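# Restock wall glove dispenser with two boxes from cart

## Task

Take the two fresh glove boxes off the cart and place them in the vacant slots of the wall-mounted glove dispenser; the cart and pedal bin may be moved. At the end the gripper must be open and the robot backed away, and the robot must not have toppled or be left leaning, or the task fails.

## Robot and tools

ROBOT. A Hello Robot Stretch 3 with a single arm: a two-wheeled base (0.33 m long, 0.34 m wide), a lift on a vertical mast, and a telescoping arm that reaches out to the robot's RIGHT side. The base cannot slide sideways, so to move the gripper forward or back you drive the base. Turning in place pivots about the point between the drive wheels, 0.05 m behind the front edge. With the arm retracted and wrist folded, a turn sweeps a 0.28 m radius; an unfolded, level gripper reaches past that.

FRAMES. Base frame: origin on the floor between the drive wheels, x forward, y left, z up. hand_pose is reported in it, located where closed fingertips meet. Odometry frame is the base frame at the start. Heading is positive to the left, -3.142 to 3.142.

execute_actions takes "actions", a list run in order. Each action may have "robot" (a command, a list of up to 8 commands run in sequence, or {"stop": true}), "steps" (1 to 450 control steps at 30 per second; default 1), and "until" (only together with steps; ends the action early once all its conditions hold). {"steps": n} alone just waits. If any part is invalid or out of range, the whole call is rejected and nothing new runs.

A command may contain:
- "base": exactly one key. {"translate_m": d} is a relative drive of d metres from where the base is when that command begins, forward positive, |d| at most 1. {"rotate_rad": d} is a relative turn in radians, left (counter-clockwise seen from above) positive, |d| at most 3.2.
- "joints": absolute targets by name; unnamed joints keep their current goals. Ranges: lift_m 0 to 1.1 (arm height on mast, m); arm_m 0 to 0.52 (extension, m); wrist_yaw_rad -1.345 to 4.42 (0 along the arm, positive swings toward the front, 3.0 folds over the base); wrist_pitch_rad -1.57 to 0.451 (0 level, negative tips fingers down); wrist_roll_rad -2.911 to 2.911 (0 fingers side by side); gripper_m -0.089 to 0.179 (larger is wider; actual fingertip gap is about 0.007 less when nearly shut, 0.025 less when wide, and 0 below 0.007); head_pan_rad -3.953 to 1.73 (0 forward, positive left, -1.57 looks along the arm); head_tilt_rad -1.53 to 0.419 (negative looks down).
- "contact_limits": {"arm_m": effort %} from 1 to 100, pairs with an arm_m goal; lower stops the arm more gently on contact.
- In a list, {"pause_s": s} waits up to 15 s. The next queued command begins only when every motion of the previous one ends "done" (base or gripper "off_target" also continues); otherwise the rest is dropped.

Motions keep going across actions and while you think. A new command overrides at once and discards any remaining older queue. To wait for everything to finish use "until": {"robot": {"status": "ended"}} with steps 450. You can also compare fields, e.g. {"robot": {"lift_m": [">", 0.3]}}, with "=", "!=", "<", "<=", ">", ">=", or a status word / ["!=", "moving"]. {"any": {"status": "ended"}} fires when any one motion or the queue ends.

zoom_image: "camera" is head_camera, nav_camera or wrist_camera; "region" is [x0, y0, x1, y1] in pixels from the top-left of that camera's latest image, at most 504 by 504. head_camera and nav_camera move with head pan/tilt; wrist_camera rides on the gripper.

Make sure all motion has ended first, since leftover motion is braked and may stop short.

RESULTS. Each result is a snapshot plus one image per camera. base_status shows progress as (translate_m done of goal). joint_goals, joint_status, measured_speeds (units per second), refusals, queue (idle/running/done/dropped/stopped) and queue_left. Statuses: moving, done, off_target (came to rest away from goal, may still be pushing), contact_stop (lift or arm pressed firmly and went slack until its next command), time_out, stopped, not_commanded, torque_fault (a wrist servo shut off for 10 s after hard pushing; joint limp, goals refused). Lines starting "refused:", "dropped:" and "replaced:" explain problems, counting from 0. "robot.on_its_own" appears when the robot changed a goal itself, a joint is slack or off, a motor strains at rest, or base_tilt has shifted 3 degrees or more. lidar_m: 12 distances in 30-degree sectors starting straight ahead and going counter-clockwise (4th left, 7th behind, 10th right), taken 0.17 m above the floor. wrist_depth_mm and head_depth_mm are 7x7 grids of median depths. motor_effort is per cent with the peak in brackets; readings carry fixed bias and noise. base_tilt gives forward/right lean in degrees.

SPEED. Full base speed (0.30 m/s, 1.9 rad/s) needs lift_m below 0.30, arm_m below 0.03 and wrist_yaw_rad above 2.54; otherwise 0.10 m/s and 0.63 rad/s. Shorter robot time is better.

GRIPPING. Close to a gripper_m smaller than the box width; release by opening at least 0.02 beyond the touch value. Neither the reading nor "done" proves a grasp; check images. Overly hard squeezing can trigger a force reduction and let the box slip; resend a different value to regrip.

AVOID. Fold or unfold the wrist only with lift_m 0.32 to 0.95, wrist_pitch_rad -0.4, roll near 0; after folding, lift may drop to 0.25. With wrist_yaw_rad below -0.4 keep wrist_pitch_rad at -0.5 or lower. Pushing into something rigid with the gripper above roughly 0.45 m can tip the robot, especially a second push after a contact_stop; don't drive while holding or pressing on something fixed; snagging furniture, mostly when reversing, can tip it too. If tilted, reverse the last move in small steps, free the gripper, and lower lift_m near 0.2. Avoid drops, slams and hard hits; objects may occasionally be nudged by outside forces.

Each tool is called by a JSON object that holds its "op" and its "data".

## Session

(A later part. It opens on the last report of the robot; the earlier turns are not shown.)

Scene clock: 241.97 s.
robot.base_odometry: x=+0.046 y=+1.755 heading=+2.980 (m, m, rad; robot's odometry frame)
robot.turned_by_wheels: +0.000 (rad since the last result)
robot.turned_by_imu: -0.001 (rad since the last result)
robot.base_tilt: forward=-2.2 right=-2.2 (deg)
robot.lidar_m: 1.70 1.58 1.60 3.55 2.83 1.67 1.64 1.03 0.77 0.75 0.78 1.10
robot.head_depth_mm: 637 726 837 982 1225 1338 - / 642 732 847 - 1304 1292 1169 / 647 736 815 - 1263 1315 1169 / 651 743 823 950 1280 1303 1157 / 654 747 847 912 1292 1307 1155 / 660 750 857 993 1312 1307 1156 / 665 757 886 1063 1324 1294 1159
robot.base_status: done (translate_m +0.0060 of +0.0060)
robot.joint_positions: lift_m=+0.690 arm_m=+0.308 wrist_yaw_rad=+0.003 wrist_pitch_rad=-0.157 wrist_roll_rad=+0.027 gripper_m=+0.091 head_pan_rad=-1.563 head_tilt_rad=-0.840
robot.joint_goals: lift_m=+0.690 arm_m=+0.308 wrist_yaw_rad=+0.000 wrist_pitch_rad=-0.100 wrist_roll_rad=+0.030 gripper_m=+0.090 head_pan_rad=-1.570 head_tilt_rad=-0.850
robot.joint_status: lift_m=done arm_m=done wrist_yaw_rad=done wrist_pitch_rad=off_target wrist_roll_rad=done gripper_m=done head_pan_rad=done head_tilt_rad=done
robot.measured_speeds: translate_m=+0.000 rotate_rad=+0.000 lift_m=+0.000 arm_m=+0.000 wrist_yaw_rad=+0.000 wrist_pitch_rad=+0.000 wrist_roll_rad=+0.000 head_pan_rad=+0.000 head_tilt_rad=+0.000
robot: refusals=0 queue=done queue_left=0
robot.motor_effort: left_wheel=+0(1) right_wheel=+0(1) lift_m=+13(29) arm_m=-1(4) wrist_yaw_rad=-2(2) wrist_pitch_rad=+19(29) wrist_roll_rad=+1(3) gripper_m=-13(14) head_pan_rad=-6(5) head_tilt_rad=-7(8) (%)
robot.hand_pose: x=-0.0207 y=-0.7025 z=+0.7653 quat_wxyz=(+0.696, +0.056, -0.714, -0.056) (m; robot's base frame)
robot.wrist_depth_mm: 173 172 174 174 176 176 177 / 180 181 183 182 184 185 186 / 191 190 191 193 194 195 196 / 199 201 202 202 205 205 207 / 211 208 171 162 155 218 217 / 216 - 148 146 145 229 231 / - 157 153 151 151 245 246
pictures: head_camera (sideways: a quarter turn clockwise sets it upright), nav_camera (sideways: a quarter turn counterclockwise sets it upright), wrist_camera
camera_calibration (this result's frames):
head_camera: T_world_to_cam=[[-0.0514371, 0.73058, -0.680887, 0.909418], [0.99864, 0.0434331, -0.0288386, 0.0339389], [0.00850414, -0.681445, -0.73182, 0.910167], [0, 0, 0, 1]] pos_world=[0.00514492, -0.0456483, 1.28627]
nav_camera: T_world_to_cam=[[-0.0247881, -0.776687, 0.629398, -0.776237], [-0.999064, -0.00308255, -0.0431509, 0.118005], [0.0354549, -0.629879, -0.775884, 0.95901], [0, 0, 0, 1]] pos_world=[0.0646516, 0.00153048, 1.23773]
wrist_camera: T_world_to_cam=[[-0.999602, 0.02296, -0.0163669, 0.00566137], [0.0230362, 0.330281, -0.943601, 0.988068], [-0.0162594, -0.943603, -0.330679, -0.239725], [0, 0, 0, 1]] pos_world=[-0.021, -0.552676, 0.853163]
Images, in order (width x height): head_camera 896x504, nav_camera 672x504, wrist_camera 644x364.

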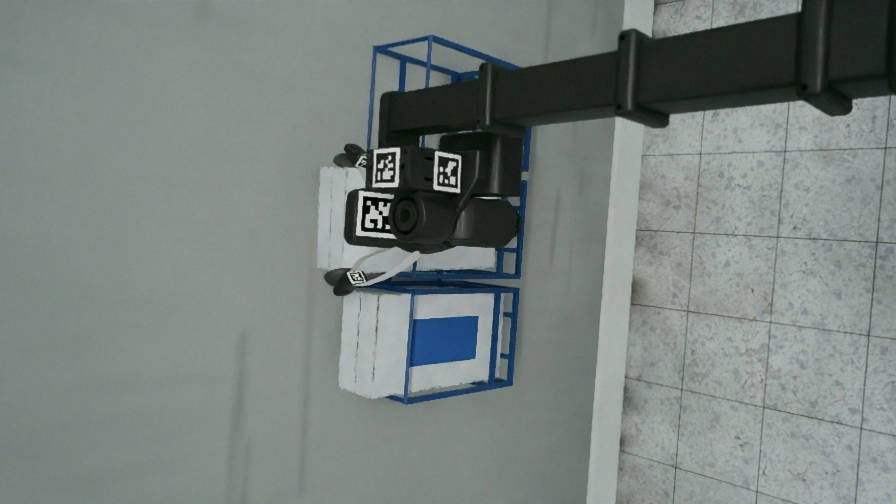

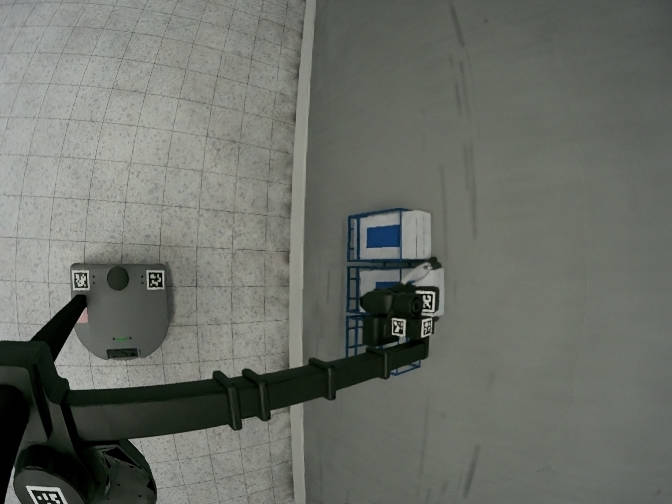

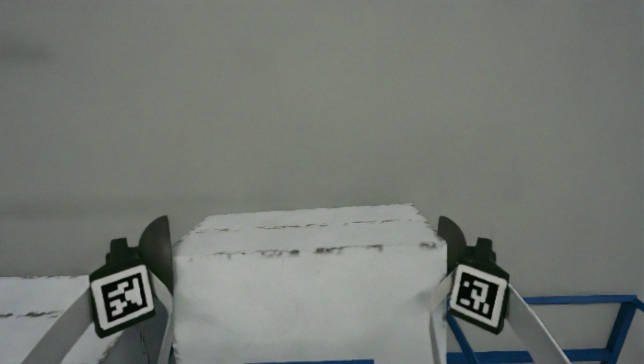

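{"op": "execute_actions", "data": {"actions": [{"robot":{"joints":{"lift_m":0.70}},"steps":60,"until":{"robot":{"status":"ended"}}},{"robot":{"joints":{"wrist_pitch_rad":-0.03,"arm_m":0.316}},"steps":60,"until":{"robot":{"status":"ended"}}},{"steps":8},{"robot":{"joints":{"lift_m":0.665}},"steps":100,"until":{"robot":{"status":"ended"}}},{"steps":8}]}}

{"op": "zoom_image", "data": {"camera": "head_camera", "region": [300, 150, 560, 430]}}

Scene clock: 245.17 s.
robot.base_odometry: x=+0.046 y=+1.755 heading=+2.980 (m, m, rad; robot's odometry frame)
robot.turned_by_wheels: +0.000 (rad since the last result)
robot.turned_by_imu: -0.001 (rad since the last result)
robot.base_tilt: forward=-2.2 right=-2.3 (deg)
robot.lidar_m: 1.70 1.57 1.59 3.55 2.83 1.67 1.63 1.03 0.77 0.75 0.78 1.10
robot.head_depth_mm: 640 724 841 987 1225 1318 - / 644 733 850 963 - 1309 1168 / 645 735 820 - 1288 1309 1167 / 652 743 822 952 1276 1301 1157 / 655 747 849 913 1300 1302 1156 / 660 752 857 993 1310 1301 1159 / 664 760 887 1058 1323 1293 1149
robot.base_status: done (translate_m +0.0060 of +0.0060)
robot.joint_positions: lift_m=+0.666 arm_m=+0.315 wrist_yaw_rad=+0.001 wrist_pitch_rad=-0.063 wrist_roll_rad=+0.027 gripper_m=+0.091 head_pan_rad=-1.563 head_tilt_rad=-0.840
robot.joint_goals: lift_m=+0.665 arm_m=+0.316 wrist_yaw_rad=+0.000 wrist_pitch_rad=-0.030 wrist_roll_rad=+0.030 gripper_m=+0.090 head_pan_rad=-1.570 head_tilt_rad=-0.850
robot.joint_status: lift_m=done arm_m=done wrist_yaw_rad=done wrist_pitch_rad=off_target wrist_roll_rad=done gripper_m=done head_pan_rad=done head_tilt_rad=done
robot.measured_speeds: translate_m=+0.000 rotate_rad=+0.000 lift_m=+0.000 arm_m=+0.000 wrist_yaw_rad=+0.000 wrist_pitch_rad=+0.000 wrist_roll_rad=+0.000 head_pan_rad=+0.000 head_tilt_rad=+0.000
robot: refusals=0 queue=done queue_left=0
robot.motor_effort: left_wheel=-2(3) right_wheel=+2(5) lift_m=+11(34) arm_m=+10(8) wrist_yaw_rad=+0(3) wrist_pitch_rad=+11(41) wrist_roll_rad=+1(1) gripper_m=-14(13) head_pan_rad=-5(5) head_tilt_rad=-7(7) (%)
robot.hand_pose: x=-0.0213 y=-0.7141 z=+0.7640 quat_wxyz=(+0.697, +0.023, -0.716, -0.023) (m; robot's base frame)
robot.wrist_depth_mm: 171 172 173 173 175 175 176 / 177 179 179 181 181 181 182 / 184 184 185 186 188 189 190 / 191 191 193 194 194 196 197 / 198 197 176 164 154 203 203 / 203 138 137 137 138 212 213 / - 149 140 141 141 223 223
pictures: head_camera (sideways: a quarter turn clockwise sets it upright), nav_camera (sideways: a quarter turn counterclockwise sets it upright), wrist_camera
camera_calibration (this result's frames):
head_camera: T_world_to_cam=[[-0.0514373, 0.730596, -0.680869, 0.909395], [0.99864, 0.0434339, -0.0288377, 0.0339378], [0.00850409, -0.681427, -0.731837, 0.910188], [0, 0, 0, 1]] pos_world=[0.00514492, -0.0456479, 1.28627]
nav_camera: T_world_to_cam=[[-0.0247879, -0.776703, 0.629379, -0.776212], [-0.999064, -0.00308162, -0.0431508, 0.118005], [0.0354548, -0.62986, -0.775899, 0.95903], [0, 0, 0, 1]] pos_world=[0.0646516, 0.00153204, 1.23773]
wrist_camera: T_world_to_cam=[[-0.999551, 0.0233837, -0.0187431, 0.00751676], [0.0238196, 0.240375, -0.970388, 0.947053], [-0.0181859, -0.970398, -0.240824, -0.338991], [0, 0, 0, 1]] pos_world=[-0.0212099, -0.55678, 0.837512]
Images, in order (width x height): head_camera 896x504, nav_camera 672x504, wrist_camera 644x364.

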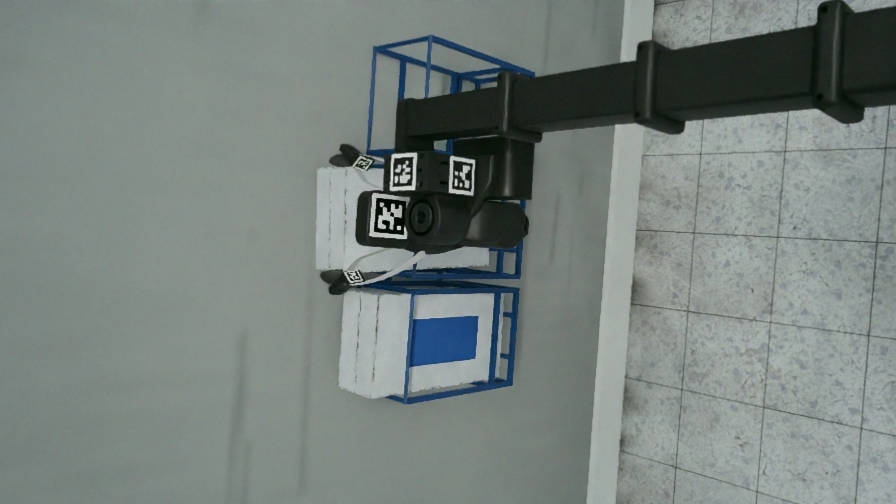

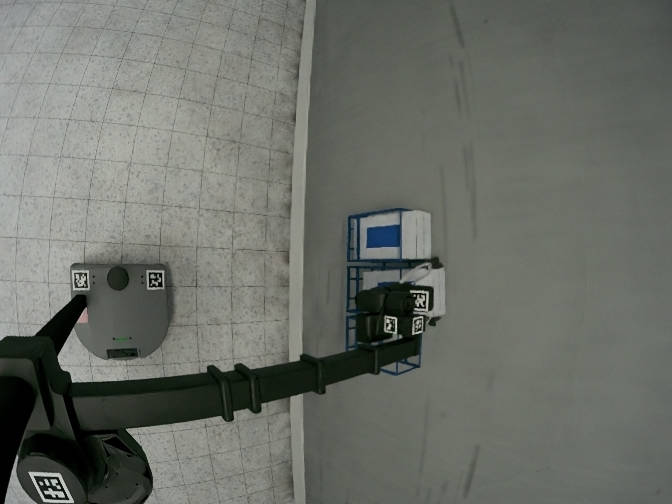

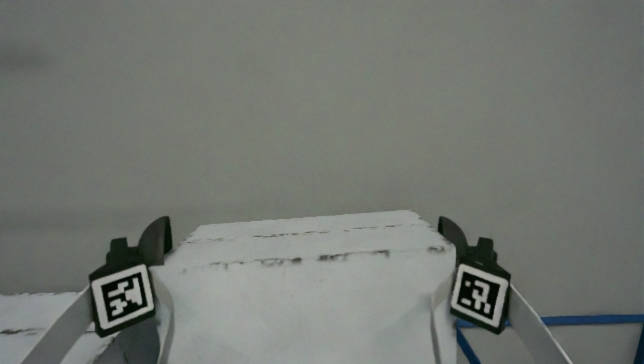

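Region (300, 150, 560, 430) of head_camera's 896x504 image, scaled by 1.800, with more detail than that image has; it fills the left 468 columns of this view, and the rest is white.

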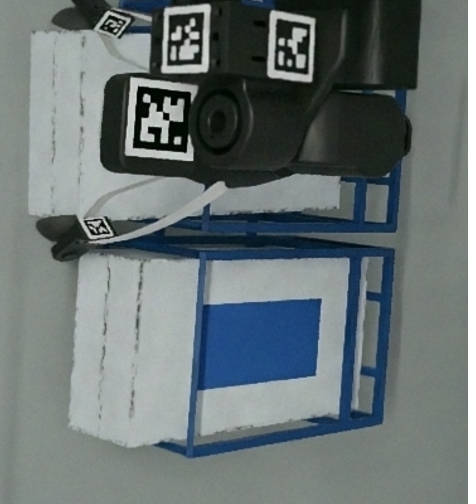

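{"op": "execute_actions", "data": {"actions": [{"robot":{"joints":{"lift_m":0.685}},"steps":60,"until":{"robot":{"status":"ended"}}},{"robot":{"joints":{"wrist_pitch_rad":-0.075,"arm_m":0.314}},"steps":60,"until":{"robot":{"status":"ended"}}},{"steps":8},{"robot":{"joints":{"lift_m":0.668}},"steps":100,"until":{"robot":{"status":"ended"}}},{"steps":8}]}}

{"op": "zoom_image", "data": {"camera": "head_camera", "region": [300, 150, 560, 430]}}

Scene clock: 248.23 s.
robot.base_odometry: x=+0.046 y=+1.755 heading=+2.980 (m, m, rad; robot's odometry frame)
robot.turned_by_wheels: +0.000 (rad since the last result)
robot.turned_by_imu: -0.001 (rad since the last result)
robot.base_tilt: forward=-2.2 right=-2.3 (deg)
robot.lidar_m: 1.70 1.58 1.60 3.53 2.84 1.67 1.64 1.03 0.77 0.75 0.78 1.10
robot.head_depth_mm: 638 729 840 995 1225 1329 - / 642 729 846 956 - 1315 1163 / 648 735 821 - 1289 1315 1166 / 650 741 823 950 1275 1311 1148 / 654 748 850 915 1296 1311 1151 / 659 755 855 1000 1307 1304 1153 / 664 759 883 1067 1329 1304 1156
robot.base_status: done (translate_m +0.0060 of +0.0060)
robot.joint_positions: lift_m=+0.669 arm_m=+0.314 wrist_yaw_rad=+0.001 wrist_pitch_rad=-0.084 wrist_roll_rad=+0.027 gripper_m=+0.091 head_pan_rad=-1.563 head_tilt_rad=-0.840
robot.joint_goals: lift_m=+0.668 arm_m=+0.314 wrist_yaw_rad=+0.000 wrist_pitch_rad=-0.075 wrist_roll_rad=+0.030 gripper_m=+0.090 head_pan_rad=-1.570 head_tilt_rad=-0.850
robot.joint_status: lift_m=done arm_m=done wrist_yaw_rad=done wrist_pitch_rad=off_target wrist_roll_rad=done gripper_m=done head_pan_rad=done head_tilt_rad=done
robot.measured_speeds: translate_m=+0.000 rotate_rad=+0.000 lift_m=+0.000 arm_m=+0.000 wrist_yaw_rad=+0.000 wrist_pitch_rad=+0.000 wrist_roll_rad=+0.000 head_pan_rad=+0.000 head_tilt_rad=+0.000
robot: refusals=0 queue=done queue_left=0
robot.motor_effort: left_wheel=-1(2) right_wheel=+1(1) lift_m=+10(33) arm_m=+1(9) wrist_yaw_rad=-1(1) wrist_pitch_rad=+3(33) wrist_roll_rad=+1(1) gripper_m=-12(14) head_pan_rad=-5(5) head_tilt_rad=-7(7) (%)
robot.hand_pose: x=-0.0213 y=-0.7122 z=+0.7618 quat_wxyz=(+0.697, +0.030, -0.716, -0.030) (m; robot's base frame)
robot.wrist_depth_mm: 171 172 172 174 174 175 177 / 177 178 178 180 181 182 183 / 184 185 185 187 189 190 190 / 192 193 193 195 196 197 198 / 199 199 173 162 153 205 206 / 206 138 139 138 139 213 217 / - 151 142 143 143 225 225
pictures: head_camera (sideways: a quarter turn clockwise sets it upright), nav_camera (sideways: a quarter turn counterclockwise sets it upright), wrist_camera
camera_calibration (this result's frames):
head_camera: T_world_to_cam=[[-0.0514373, 0.730596, -0.680869, 0.909395], [0.99864, 0.0434339, -0.0288377, 0.0339378], [0.00850409, -0.681427, -0.731837, 0.910188], [0, 0, 0, 1]] pos_world=[0.00514492, -0.0456479, 1.28627]
nav_camera: T_world_to_cam=[[-0.0247879, -0.776703, 0.629379, -0.776212], [-0.999064, -0.00308162, -0.0431508, 0.118005], [0.0354548, -0.62986, -0.775899, 0.95903], [0, 0, 0, 1]] pos_world=[0.0646516, 0.00153204, 1.23773]
wrist_camera: T_world_to_cam=[[-0.999558, 0.0237727, -0.0178515, 0.00701645], [0.0234337, 0.260525, -0.965183, 0.954788], [-0.0182942, -0.965174, -0.260967, -0.318551], [0, 0, 0, 1]] pos_world=[-0.0211885, -0.55637, 0.838539]
Images, in order (width x height): head_camera 896x504, nav_camera 672x504, wrist_camera 644x364.

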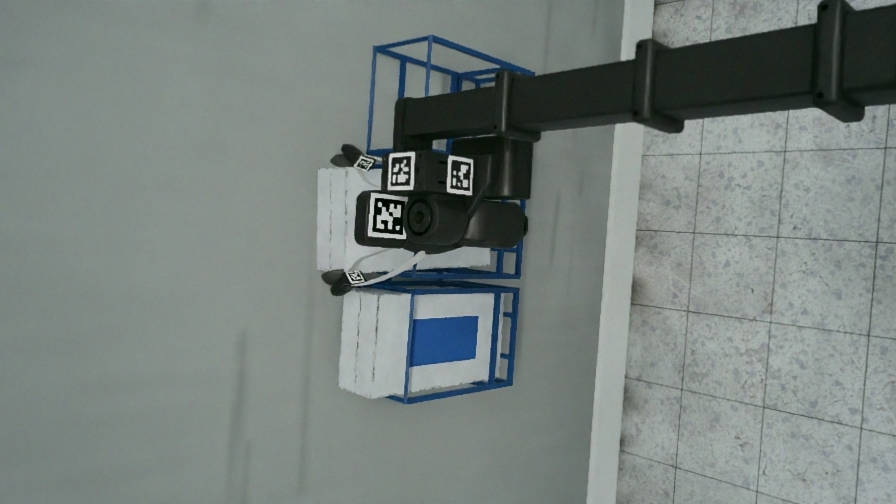

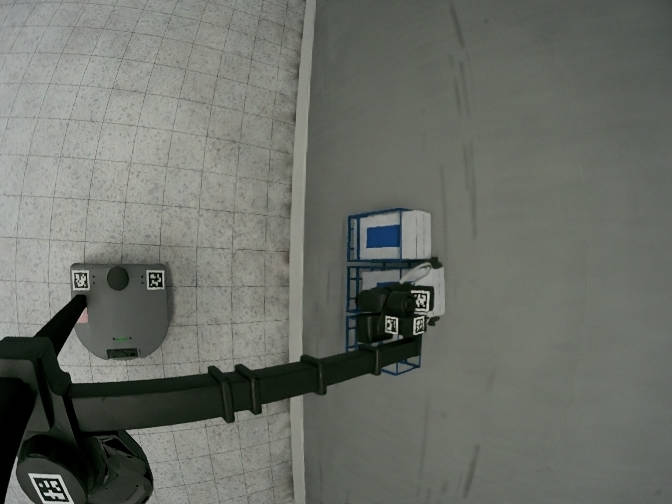

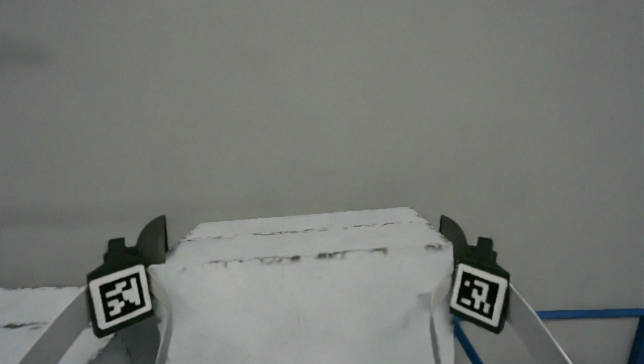

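Region (300, 150, 560, 430) of head_camera's 896x504 image, scaled by 1.800, with more detail than that image has; it fills the left 468 columns of this view, and the rest is white.

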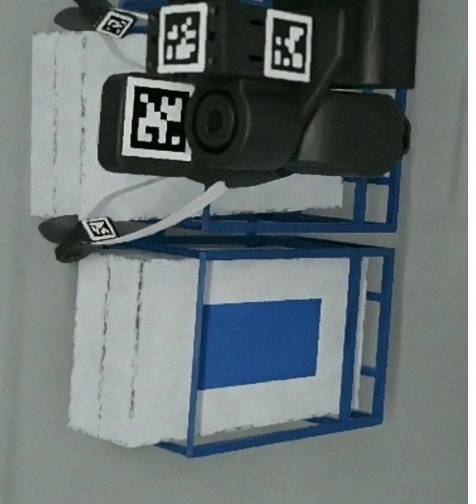

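{"op": "execute_actions", "data": {"actions": [{"robot":[{"joints":{"gripper_m":0.158}},{"pause_s":0.5},{"joints":{"lift_m":0.72,"wrist_pitch_rad":-0.15,"wrist_roll_rad":0.0}},{"joints":{"arm_m":0.15}}],"steps":300,"until":{"robot":{"status":"ended"}}},{"steps":5}]}}

{"op": "zoom_image", "data": {"camera": "head_camera", "region": [300, 150, 560, 430]}}

Scene clock: 253.73 s.
robot.base_odometry: x=+0.046 y=+1.755 heading=+2.980 (m, m, rad; robot's odometry frame)
robot.turned_by_wheels: +0.000 (rad since the last result)
robot.turned_by_imu: -0.002 (rad since the last result)
robot.base_tilt: forward=-2.2 right=-2.3 (deg)
robot.lidar_m: 1.70 1.57 1.59 3.55 2.84 1.67 1.64 1.03 0.77 0.75 0.78 1.10
robot.head_depth_mm: 640 726 839 994 1187 - - / 641 730 848 1006 - 1284 1159 / 649 734 829 876 - 1293 1158 / 651 742 827 897 1295 1296 1165 / 656 748 846 916 1287 1311 1154 / 660 755 854 995 1309 1301 1154 / 665 758 884 1066 1329 1302 1152
robot.base_status: done (translate_m +0.0060 of +0.0060)
robot.joint_positions: lift_m=+0.719 arm_m=+0.150 wrist_yaw_rad=+0.002 wrist_pitch_rad=-0.167 wrist_roll_rad=+0.003 gripper_m=+0.158 head_pan_rad=-1.563 head_tilt_rad=-0.840
robot.joint_goals: lift_m=+0.720 arm_m=+0.150 wrist_yaw_rad=+0.000 wrist_pitch_rad=-0.150 wrist_roll_rad=+0.000 gripper_m=+0.158 head_pan_rad=-1.570 head_tilt_rad=-0.850
robot.joint_status: lift_m=done arm_m=done wrist_yaw_rad=done wrist_pitch_rad=done wrist_roll_rad=done gripper_m=done head_pan_rad=done head_tilt_rad=done
robot.measured_speeds: translate_m=+0.000 rotate_rad=+0.000 lift_m=+0.000 arm_m=+0.000 wrist_yaw_rad=+0.000 wrist_pitch_rad=+0.000 wrist_roll_rad=+0.000 head_pan_rad=+0.000 head_tilt_rad=+0.000
robot: refusals=0 queue=done queue_left=0
robot.motor_effort: left_wheel=-1(1) right_wheel=+0(1) lift_m=+29(30) arm_m=-3(3) wrist_yaw_rad=-1(2) wrist_pitch_rad=+6(6) wrist_roll_rad=-1(3) gripper_m=+1(82) head_pan_rad=-5(5) head_tilt_rad=-7(6) (%)
robot.hand_pose: x=-0.0210 y=-0.5440 z=+0.7918 quat_wxyz=(+0.704, +0.060, -0.705, -0.059) (m; robot's base frame)
robot.wrist_depth_mm: 317 316 318 314 325 323 322 / 330 333 336 338 339 338 342 / 352 348 354 352 355 350 353 / 370 362 365 320 374 376 380 / 385 315 318 314 395 395 398 / 410 308 320 326 414 - 426 / 453 331 345 347 447 453 460
pictures: head_camera (sideways: a quarter turn clockwise sets it upright), nav_camera (sideways: a quarter turn counterclockwise sets it upright), wrist_camera
camera_calibration (this result's frames):
head_camera: T_world_to_cam=[[-0.0514373, 0.730596, -0.680869, 0.909395], [0.99864, 0.0434338, -0.0288377, 0.0339378], [0.00850401, -0.681427, -0.731837, 0.910188], [0, 0, 0, 1]] pos_world=[0.00514491, -0.0456479, 1.28627]
nav_camera: T_world_to_cam=[[-0.024788, -0.776703, 0.629379, -0.776212], [-0.999064, -0.00308149, -0.0431508, 0.118005], [0.0354548, -0.62986, -0.775899, 0.95903], [0, 0, 0, 1]] pos_world=[0.0646516, 0.00153204, 1.23773]
wrist_camera: T_world_to_cam=[[-0.999768, 0.020179, 0.00755185, -0.0182637], [-0.000244454, 0.339855, -0.940478, 0.96298], [-0.0215445, -0.940261, -0.339771, -0.0725073], [0, 0, 0, 1]] pos_world=[-0.0195862, -0.395081, 0.881163]
Images, in order (width x height): head_camera 896x504, nav_camera 672x504, wrist_camera 644x364.

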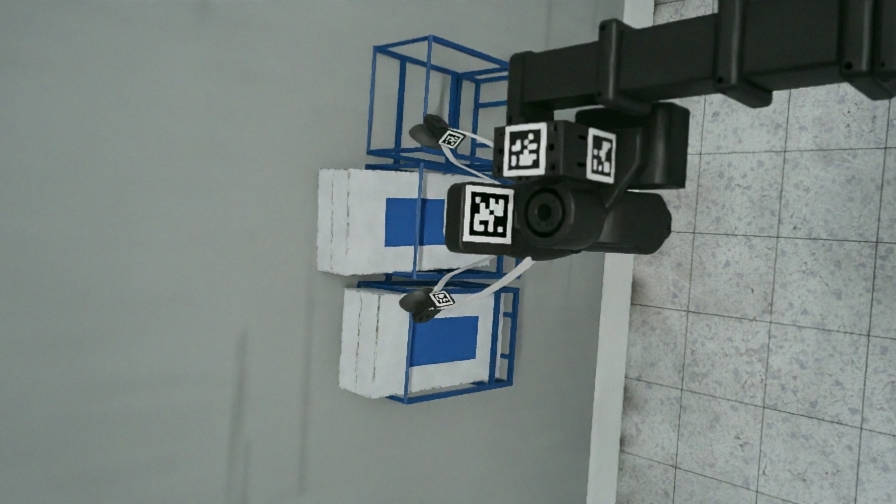

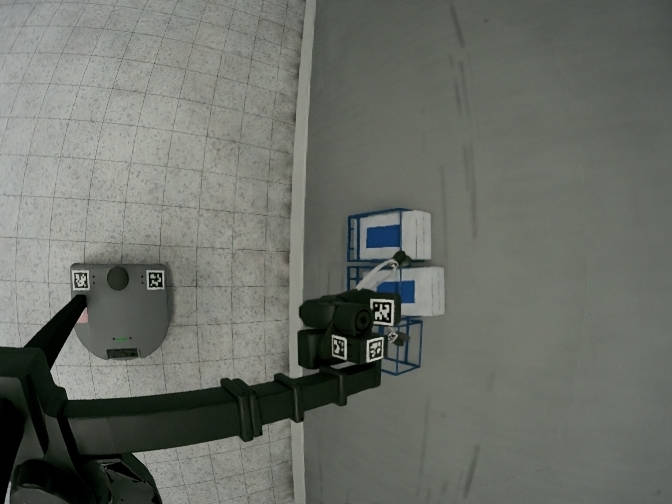

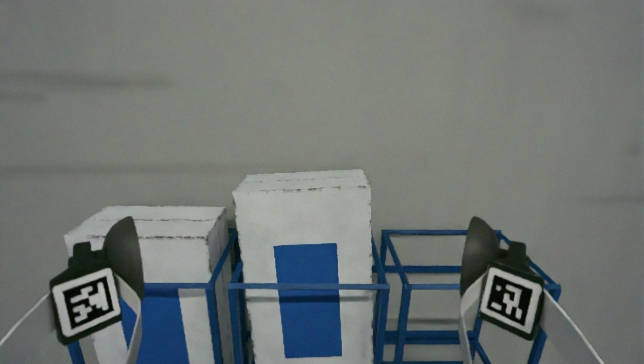

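Region (300, 150, 560, 430) of head_camera's 896x504 image, scaled by 1.800, with more detail than that image has; it fills the left 468 columns of this view, and the rest is white.

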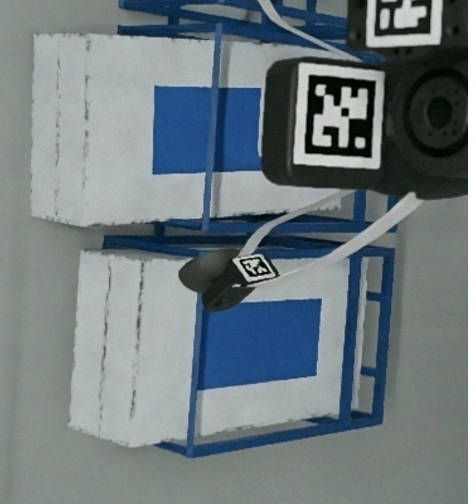

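{"op": "execute_actions", "data": {"actions": [{"robot":{"joints":{"arm_m":0.0,"lift_m":0.55,"wrist_pitch_rad":-0.1,"head_tilt_rad":-0.7}},"steps":300,"until":{"robot":{"status":"ended"}}},{"steps":5}]}}

{"op": "zoom_image", "data": {"camera": "wrist_camera", "region": [100, 0, 600, 364]}}

{"op": "zoom_image", "data": {"camera": "head_camera", "region": [300, 50, 750, 504]}}

Scene clock: 256.47 s.
robot.base_odometry: x=+0.046 y=+1.755 heading=+2.980 (m, m, rad; robot's odometry frame)
robot.turned_by_wheels: +0.000 (rad since the last result)
robot.turned_by_imu: -0.001 (rad since the last result)
robot.base_tilt: forward=-2.2 right=-2.3 (deg)
robot.lidar_m: 1.70 1.57 1.59 3.54 2.82 1.67 1.64 1.03 0.77 0.75 0.78 1.10
robot.head_depth_mm: 616 684 772 881 1031 1242 1239 / 621 690 776 889 998 1251 1225 / 622 693 783 853 967 1265 1219 / 626 697 789 851 934 1274 1246 / 630 702 792 859 940 1274 1221 / 635 710 800 882 1011 1294 1204 / 640 711 807 929 1090 1306 1210
robot.base_status: done (translate_m +0.0060 of +0.0060)
robot.joint_positions: lift_m=+0.551 arm_m=+0.000 wrist_yaw_rad=+0.002 wrist_pitch_rad=-0.123 wrist_roll_rad=+0.003 gripper_m=+0.158 head_pan_rad=-1.563 head_tilt_rad=-0.705
robot.joint_goals: lift_m=+0.550 arm_m=+0.000 wrist_yaw_rad=+0.000 wrist_pitch_rad=-0.100 wrist_roll_rad=+0.000 gripper_m=+0.158 head_pan_rad=-1.570 head_tilt_rad=-0.700
robot.joint_status: lift_m=done arm_m=done wrist_yaw_rad=done wrist_pitch_rad=done wrist_roll_rad=done gripper_m=done head_pan_rad=done head_tilt_rad=done
robot.measured_speeds: translate_m=+0.000 rotate_rad=+0.000 lift_m=+0.000 arm_m=+0.000 wrist_yaw_rad=+0.000 wrist_pitch_rad=+0.000 wrist_roll_rad=+0.000 head_pan_rad=+0.000 head_tilt_rad=+0.000
robot: refusals=0 queue=done queue_left=0
robot.motor_effort: left_wheel=-1(1) right_wheel=+0(0) lift_m=+12(30) arm_m=-3(2) wrist_yaw_rad=-1(1) wrist_pitch_rad=+8(9) wrist_roll_rad=-1(1) gripper_m=+0(0) head_pan_rad=-4(5) head_tilt_rad=+3(21) (%)
robot.hand_pose: x=-0.0210 y=-0.3967 z=+0.6339 quat_wxyz=(+0.705, +0.044, -0.707, -0.043) (m; robot's base frame)
robot.wrist_depth_mm: 458 453 462 461 463 466 465 / 474 402 396 408 486 488 488 / 507 414 422 425 491 516 522 / 522 444 437 439 532 536 535 / 551 455 448 551 544 549 558 / 579 581 583 596 594 - 600 / 616 605 617 620 634 620 637
pictures: head_camera (sideways: a quarter turn clockwise sets it upright), nav_camera (sideways: a quarter turn counterclockwise sets it upright), wrist_camera
camera_calibration (this result's frames):
head_camera: T_world_to_cam=[[-0.0506872, 0.632073, -0.77325, 1.02979], [0.998672, 0.039214, -0.0334094, 0.0398948], [0.00920504, -0.773916, -0.633221, 0.781918], [0, 0, 0, 1]] pos_world=[0.00515756, -0.0473262, 1.29274]
nav_camera: T_world_to_cam=[[-0.0254886, -0.684708, 0.728371, -0.905204], [-0.999019, -0.00894109, -0.0433648, 0.118291], [0.0362046, -0.728762, -0.683809, 0.839263], [0, 0, 0, 1]] pos_world=[0.0647173, -0.00712, 1.23835]
wrist_camera: T_world_to_cam=[[-0.999767, 0.0205562, 0.00659495, -0.0192993], [-0.000173874, 0.297811, -0.954625, 0.756721], [-0.0215875, -0.954404, -0.297738, -0.0199108], [0, 0, 0, 1]] pos_world=[-0.0195931, -0.243966, 0.716584]
Images, in order (width x height): head_camera 896x504, nav_camera 672x504, wrist_camera 644x364.

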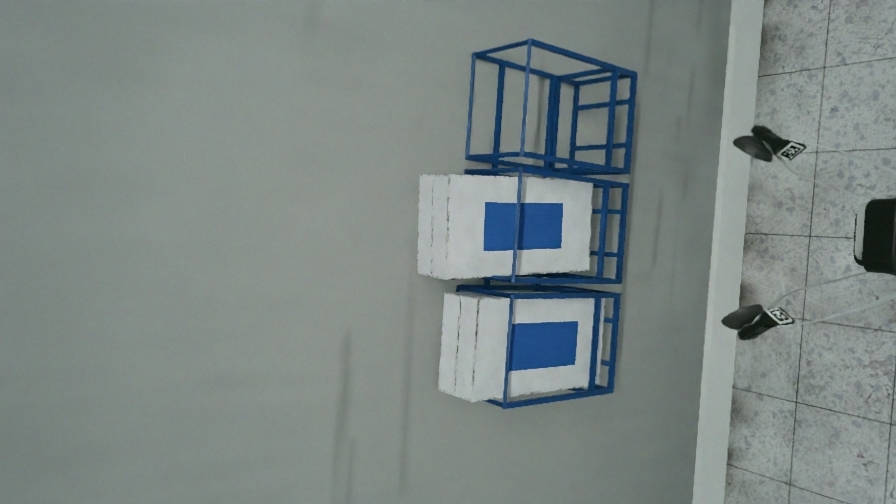

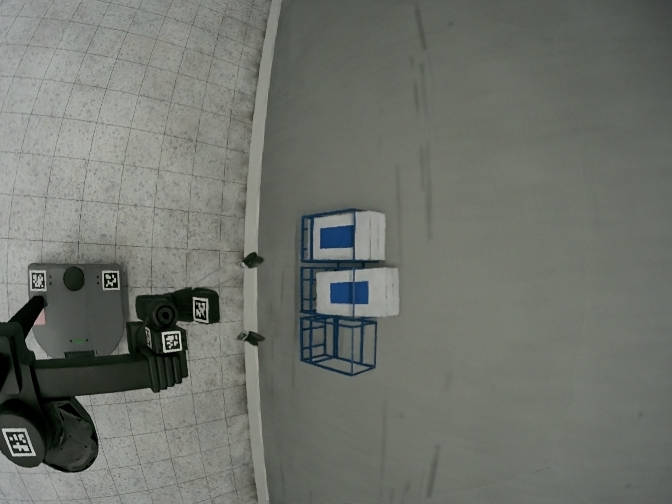

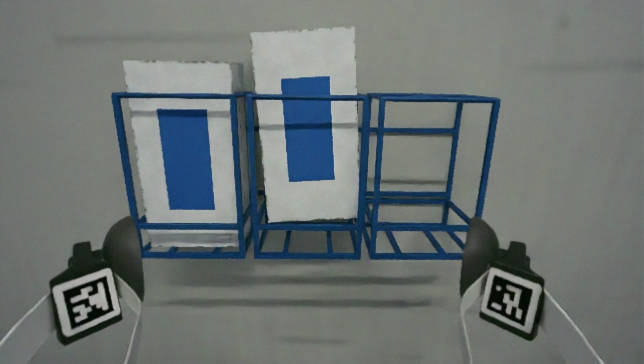

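Region (100, 0, 600, 364) of wrist_camera's 644x364 image, scaled by 1.008; it fills the top 367 rows of this view, and the rest is white.

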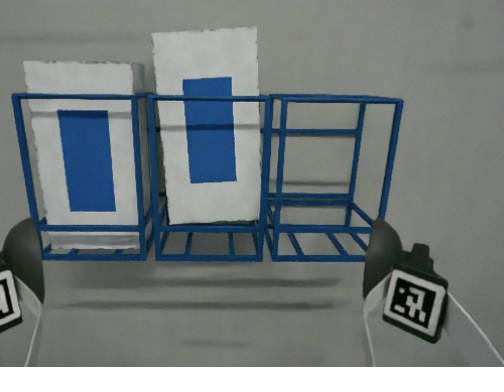

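Region (300, 50, 750, 504) of head_camera's 896x504 image, scaled by 1.110, with more detail than that image has; it fills the left 500 columns of this view, and the rest is white.

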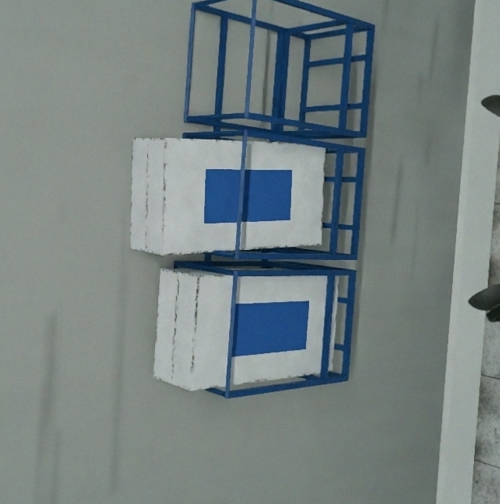

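{"op": "execute_actions", "data": {"actions": [{"robot":[{"joints":{"lift_m":0.70,"wrist_pitch_rad":-0.2,"arm_m":0.1,"head_tilt_rad":-0.85}},{"joints":{"arm_m":0.312}},{"joints":{"gripper_m":0.09}},{"pause_s":0.6}],"steps":400,"until":{"robot":{"status":"ended"}}},{"robot":{"joints":{"lift_m":0.715,"wrist_pitch_rad":-0.12}},"steps":60,"until":{"robot":{"status":"ended"}}},{"robot":{"joints":{"wrist_roll_rad":0.08}},"steps":60,"until":{"robot":{"status":"ended"}}},{"robot":{"base":{"translate_m":0.006}},"steps":60,"until":{"robot":{"base_status":"done"}}},{"steps":8}]}}

{"op": "zoom_image", "data": {"camera": "head_camera", "region": [300, 150, 560, 430]}}

Scene clock: 266.27 s.
robot.base_odometry: x=+0.040 y=+1.756 heading=+2.979 (m, m, rad; robot's odometry frame)
robot.turned_by_wheels: +0.000 (rad since the last result)
robot.turned_by_imu: -0.003 (rad since the last result)
robot.base_tilt: forward=-2.2 right=-2.2 (deg)
robot.lidar_m: 1.69 1.57 1.59 3.55 2.85 1.68 1.64 1.03 0.77 0.75 0.78 1.10
robot.head_depth_mm: 640 724 839 969 1190 - - / 643 730 828 - 1227 1320 1165 / 647 736 819 - 1260 1313 1165 / 651 739 823 937 1273 1307 1161 / 654 746 850 912 1298 1309 1155 / 660 750 855 994 1313 1302 1152 / 665 757 878 1060 1333 1287 1158
robot.base_status: done (translate_m +0.0060 of +0.0060)
robot.joint_positions: lift_m=+0.714 arm_m=+0.312 wrist_yaw_rad=-0.011 wrist_pitch_rad=-0.201 wrist_roll_rad=+0.074 gripper_m=+0.091 head_pan_rad=-1.563 head_tilt_rad=-0.839
robot.joint_goals: lift_m=+0.715 arm_m=+0.312 wrist_yaw_rad=+0.000 wrist_pitch_rad=-0.120 wrist_roll_rad=+0.080 gripper_m=+0.090 head_pan_rad=-1.570 head_tilt_rad=-0.850
robot.joint_status: lift_m=done arm_m=done wrist_yaw_rad=done wrist_pitch_rad=off_target wrist_roll_rad=done gripper_m=done head_pan_rad=done head_tilt_rad=done
robot.measured_speeds: translate_m=+0.000 rotate_rad=+0.000 lift_m=+0.000 arm_m=+0.000 wrist_yaw_rad=+0.000 wrist_pitch_rad=+0.000 wrist_roll_rad=+0.000 head_pan_rad=+0.000 head_tilt_rad=+0.000
robot: refusals=0 queue=done queue_left=0
robot.motor_effort: left_wheel=-5(7) right_wheel=+6(8) lift_m=+32(32) arm_m=+3(1) wrist_yaw_rad=+8(8) wrist_pitch_rad=+26(29) wrist_roll_rad=+2(4) gripper_m=-15(90) head_pan_rad=-5(5) head_tilt_rad=-7(26) (%)
robot.hand_pose: x=-0.0242 y=-0.7029 z=+0.7783 quat_wxyz=(+0.677, +0.064, -0.729, -0.077) (m; robot's base frame)
robot.wrist_depth_mm: 164 165 168 170 172 174 175 / 173 176 178 180 181 184 185 / 183 184 189 190 193 196 197 / 195 195 200 202 205 207 209 / 207 206 172 164 155 220 222 / 218 - 147 146 144 240 237 / - 174 153 151 151 254 257
pictures: head_camera (sideways: a quarter turn clockwise sets it upright), nav_camera (sideways: a quarter turn counterclockwise sets it upright), wrist_camera
camera_calibration (this result's frames):
head_camera: T_world_to_cam=[[-0.0514193, 0.730206, -0.68129, 0.909943], [0.998641, 0.0433967, -0.0288583, 0.0339646], [0.00849323, -0.681848, -0.731445, 0.909678], [0, 0, 0, 1]] pos_world=[0.00514405, -0.0456569, 1.28629]
nav_camera: T_world_to_cam=[[-0.0248067, -0.77634, 0.629826, -0.776794], [-0.999064, -0.00308584, -0.0431534, 0.118008], [0.0354452, -0.630307, -0.775537, 0.958559], [0, 0, 0, 1]] pos_world=[0.0646519, 0.00149393, 1.23773]
wrist_camera: T_world_to_cam=[[-0.997079, 0.0468429, -0.0603224, 0.0534828], [0.0734051, 0.369671, -0.926258, 1.01604], [-0.0210892, -0.927981, -0.37203, -0.192867], [0, 0, 0, 1]] pos_world=[-0.0253236, -0.557085, 0.872594]
Images, in order (width x height): head_camera 896x504, nav_camera 672x504, wrist_camera 644x364.

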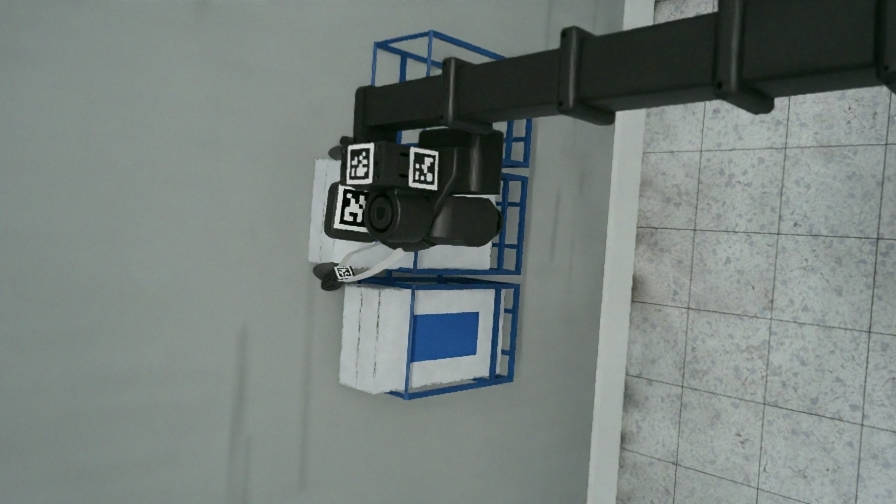

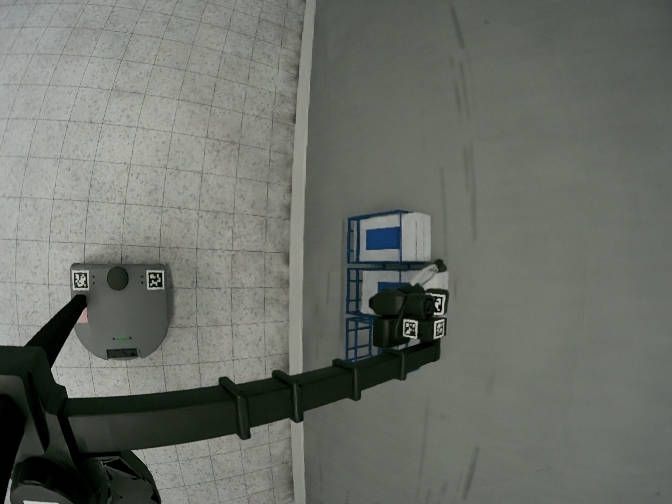

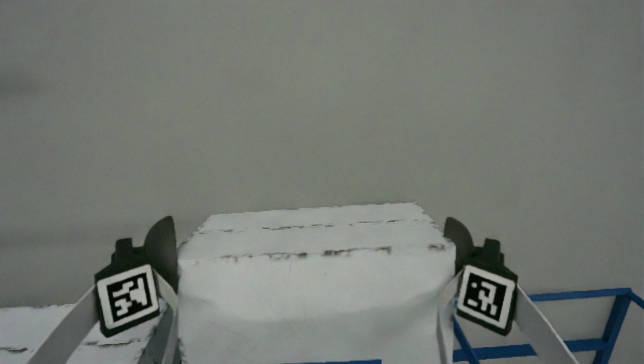

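Region (300, 150, 560, 430) of head_camera's 896x504 image, scaled by 1.800, with more detail than that image has; it fills the left 468 columns of this view, and the rest is white.

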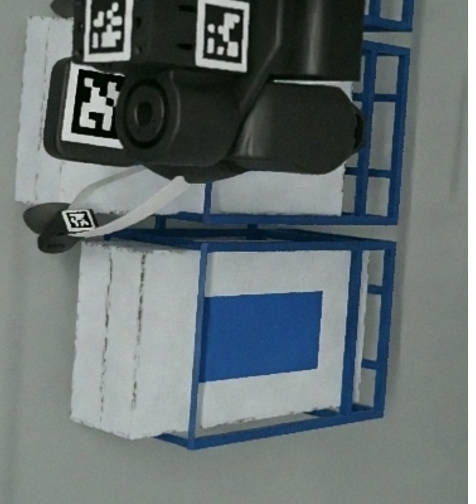

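{"op": "execute_actions", "data": {"actions": [{"robot":{"joints":{"lift_m":0.692}},"steps":60,"until":{"robot":{"status":"ended"}}},{"steps":8},{"robot":{"joints":{"gripper_m":0.158}},"steps":30},{"robot":[{"joints":{"lift_m":0.70,"wrist_roll_rad":0,"wrist_pitch_rad":-0.15}},{"joints":{"arm_m":0.0,"lift_m":0.6}}],"steps":200,"until":{"robot":{"status":"ended"}}}]}}

Scene clock: 272.47 s.
robot.base_odometry: x=+0.040 y=+1.756 heading=+2.980 (m, m, rad; robot's odometry frame)
robot.turned_by_wheels: +0.000 (rad since the last result)
robot.turned_by_imu: -0.001 (rad since the last result)
robot.base_tilt: forward=-2.2 right=-2.2 (deg)
robot.lidar_m: 1.69 1.57 1.59 3.54 2.85 1.68 1.64 1.03 0.77 0.75 0.78 1.10
robot.head_depth_mm: 639 723 837 971 1220 1318 1209 / 646 729 845 1007 1224 1317 1226 / 648 734 838 884 1258 1332 - / 650 740 846 905 1277 1363 1148 / 655 747 849 915 1257 1303 1159 / 660 752 857 998 1307 1296 1148 / 663 759 881 1065 1330 1294 1156
robot.base_status: done (translate_m +0.0060 of +0.0060)
robot.joint_positions: lift_m=+0.642 arm_m=+0.000 wrist_yaw_rad=-0.002 wrist_pitch_rad=-0.167 wrist_roll_rad=+0.003 gripper_m=+0.158 head_pan_rad=-1.563 head_tilt_rad=-0.840
robot.joint_goals: lift_m=+0.642 arm_m=+0.000 wrist_yaw_rad=+0.000 wrist_pitch_rad=-0.150 wrist_roll_rad=+0.000 gripper_m=+0.158 head_pan_rad=-1.570 head_tilt_rad=-0.850
robot.joint_status: lift_m=contact_stop arm_m=done wrist_yaw_rad=done wrist_pitch_rad=done wrist_roll_rad=done gripper_m=done head_pan_rad=done head_tilt_rad=done
robot.measured_speeds: translate_m=+0.000 rotate_rad=+0.000 lift_m=+0.000 arm_m=+0.000 wrist_yaw_rad=+0.000 wrist_pitch_rad=+0.000 wrist_roll_rad=+0.000 head_pan_rad=+0.000 head_tilt_rad=+0.000
robot: refusals=0 queue=dropped queue_left=0
robot.on_its_own: lift_m is slack since a contact_stop, until your next command for it (your +0.600 is given up)
robot.motor_effort: left_wheel=-1(4) right_wheel=+0(7) lift_m=+21(31) arm_m=-2(4) wrist_yaw_rad=+1(8) wrist_pitch_rad=+6(34) wrist_roll_rad=-1(16) gripper_m=+1(82) head_pan_rad=-5(5) head_tilt_rad=-6(7) (%)
robot.hand_pose: x=-0.0220 y=-0.3940 z=+0.7146 quat_wxyz=(+0.704, +0.059, -0.706, -0.060) (m; robot's base frame)
robot.wrist_depth_mm: 452 458 451 462 456 460 468 / 470 481 477 472 479 484 493 / 503 488 425 413 509 504 522 / 529 453 435 427 540 552 550 / 547 474 471 449 562 574 586 / 578 480 492 483 602 - 612 / 660 642 637 656 645 670 666
pictures: head_camera (sideways: a quarter turn clockwise sets it upright), nav_camera (sideways: a quarter turn counterclockwise sets it upright), wrist_camera
camera_calibration (this result's frames):
head_camera: T_world_to_cam=[[-0.051419, 0.73047, -0.681006, 0.909573], [0.998641, 0.0434048, -0.0288444, 0.0339465], [0.00848896, -0.681564, -0.731709, 0.910023], [0, 0, 0, 1]] pos_world=[0.00514386, -0.0456508, 1.28628]
nav_camera: T_world_to_cam=[[-0.0248072, -0.776584, 0.629525, -0.776401], [-0.999064, -0.00306598, -0.0431516, 0.118006], [0.035441, -0.630006, -0.775781, 0.958877], [0, 0, 0, 1]] pos_world=[0.0646517, 0.00151866, 1.23773]
wrist_camera: T_world_to_cam=[[-0.999682, 0.024, 0.00770182, -0.0202643], [0.000914651, 0.339901, -0.940461, 0.839434], [-0.0251889, -0.940155, -0.339815, 0.0422852], [0, 0, 0, 1]] pos_world=[-0.0199605, -0.245084, 0.80398]
Images, in order (width x height): head_camera 896x504, nav_camera 672x504, wrist_camera 644x364.

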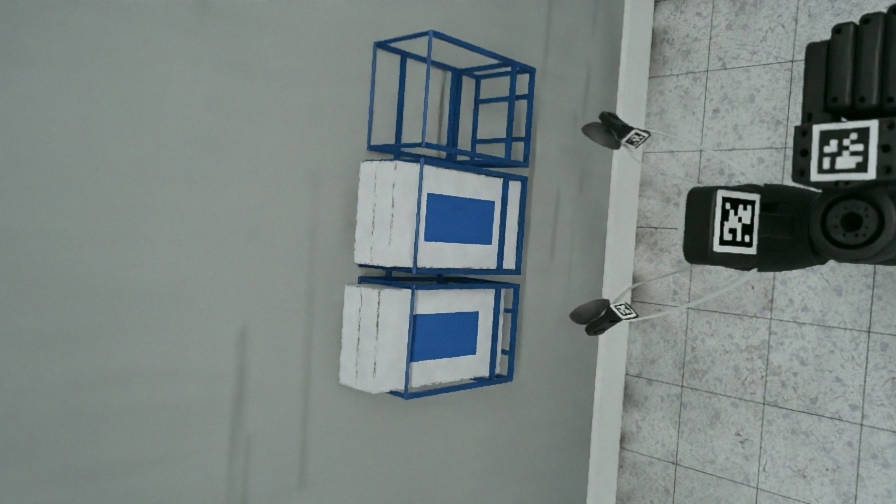

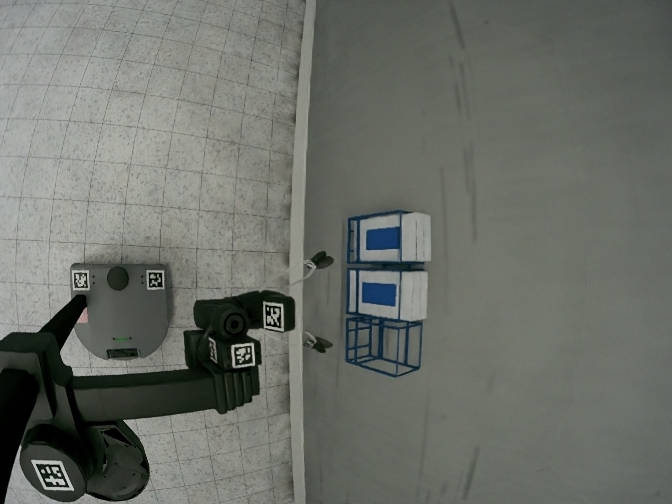

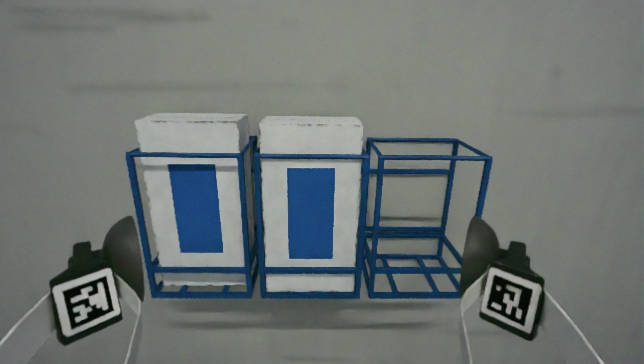

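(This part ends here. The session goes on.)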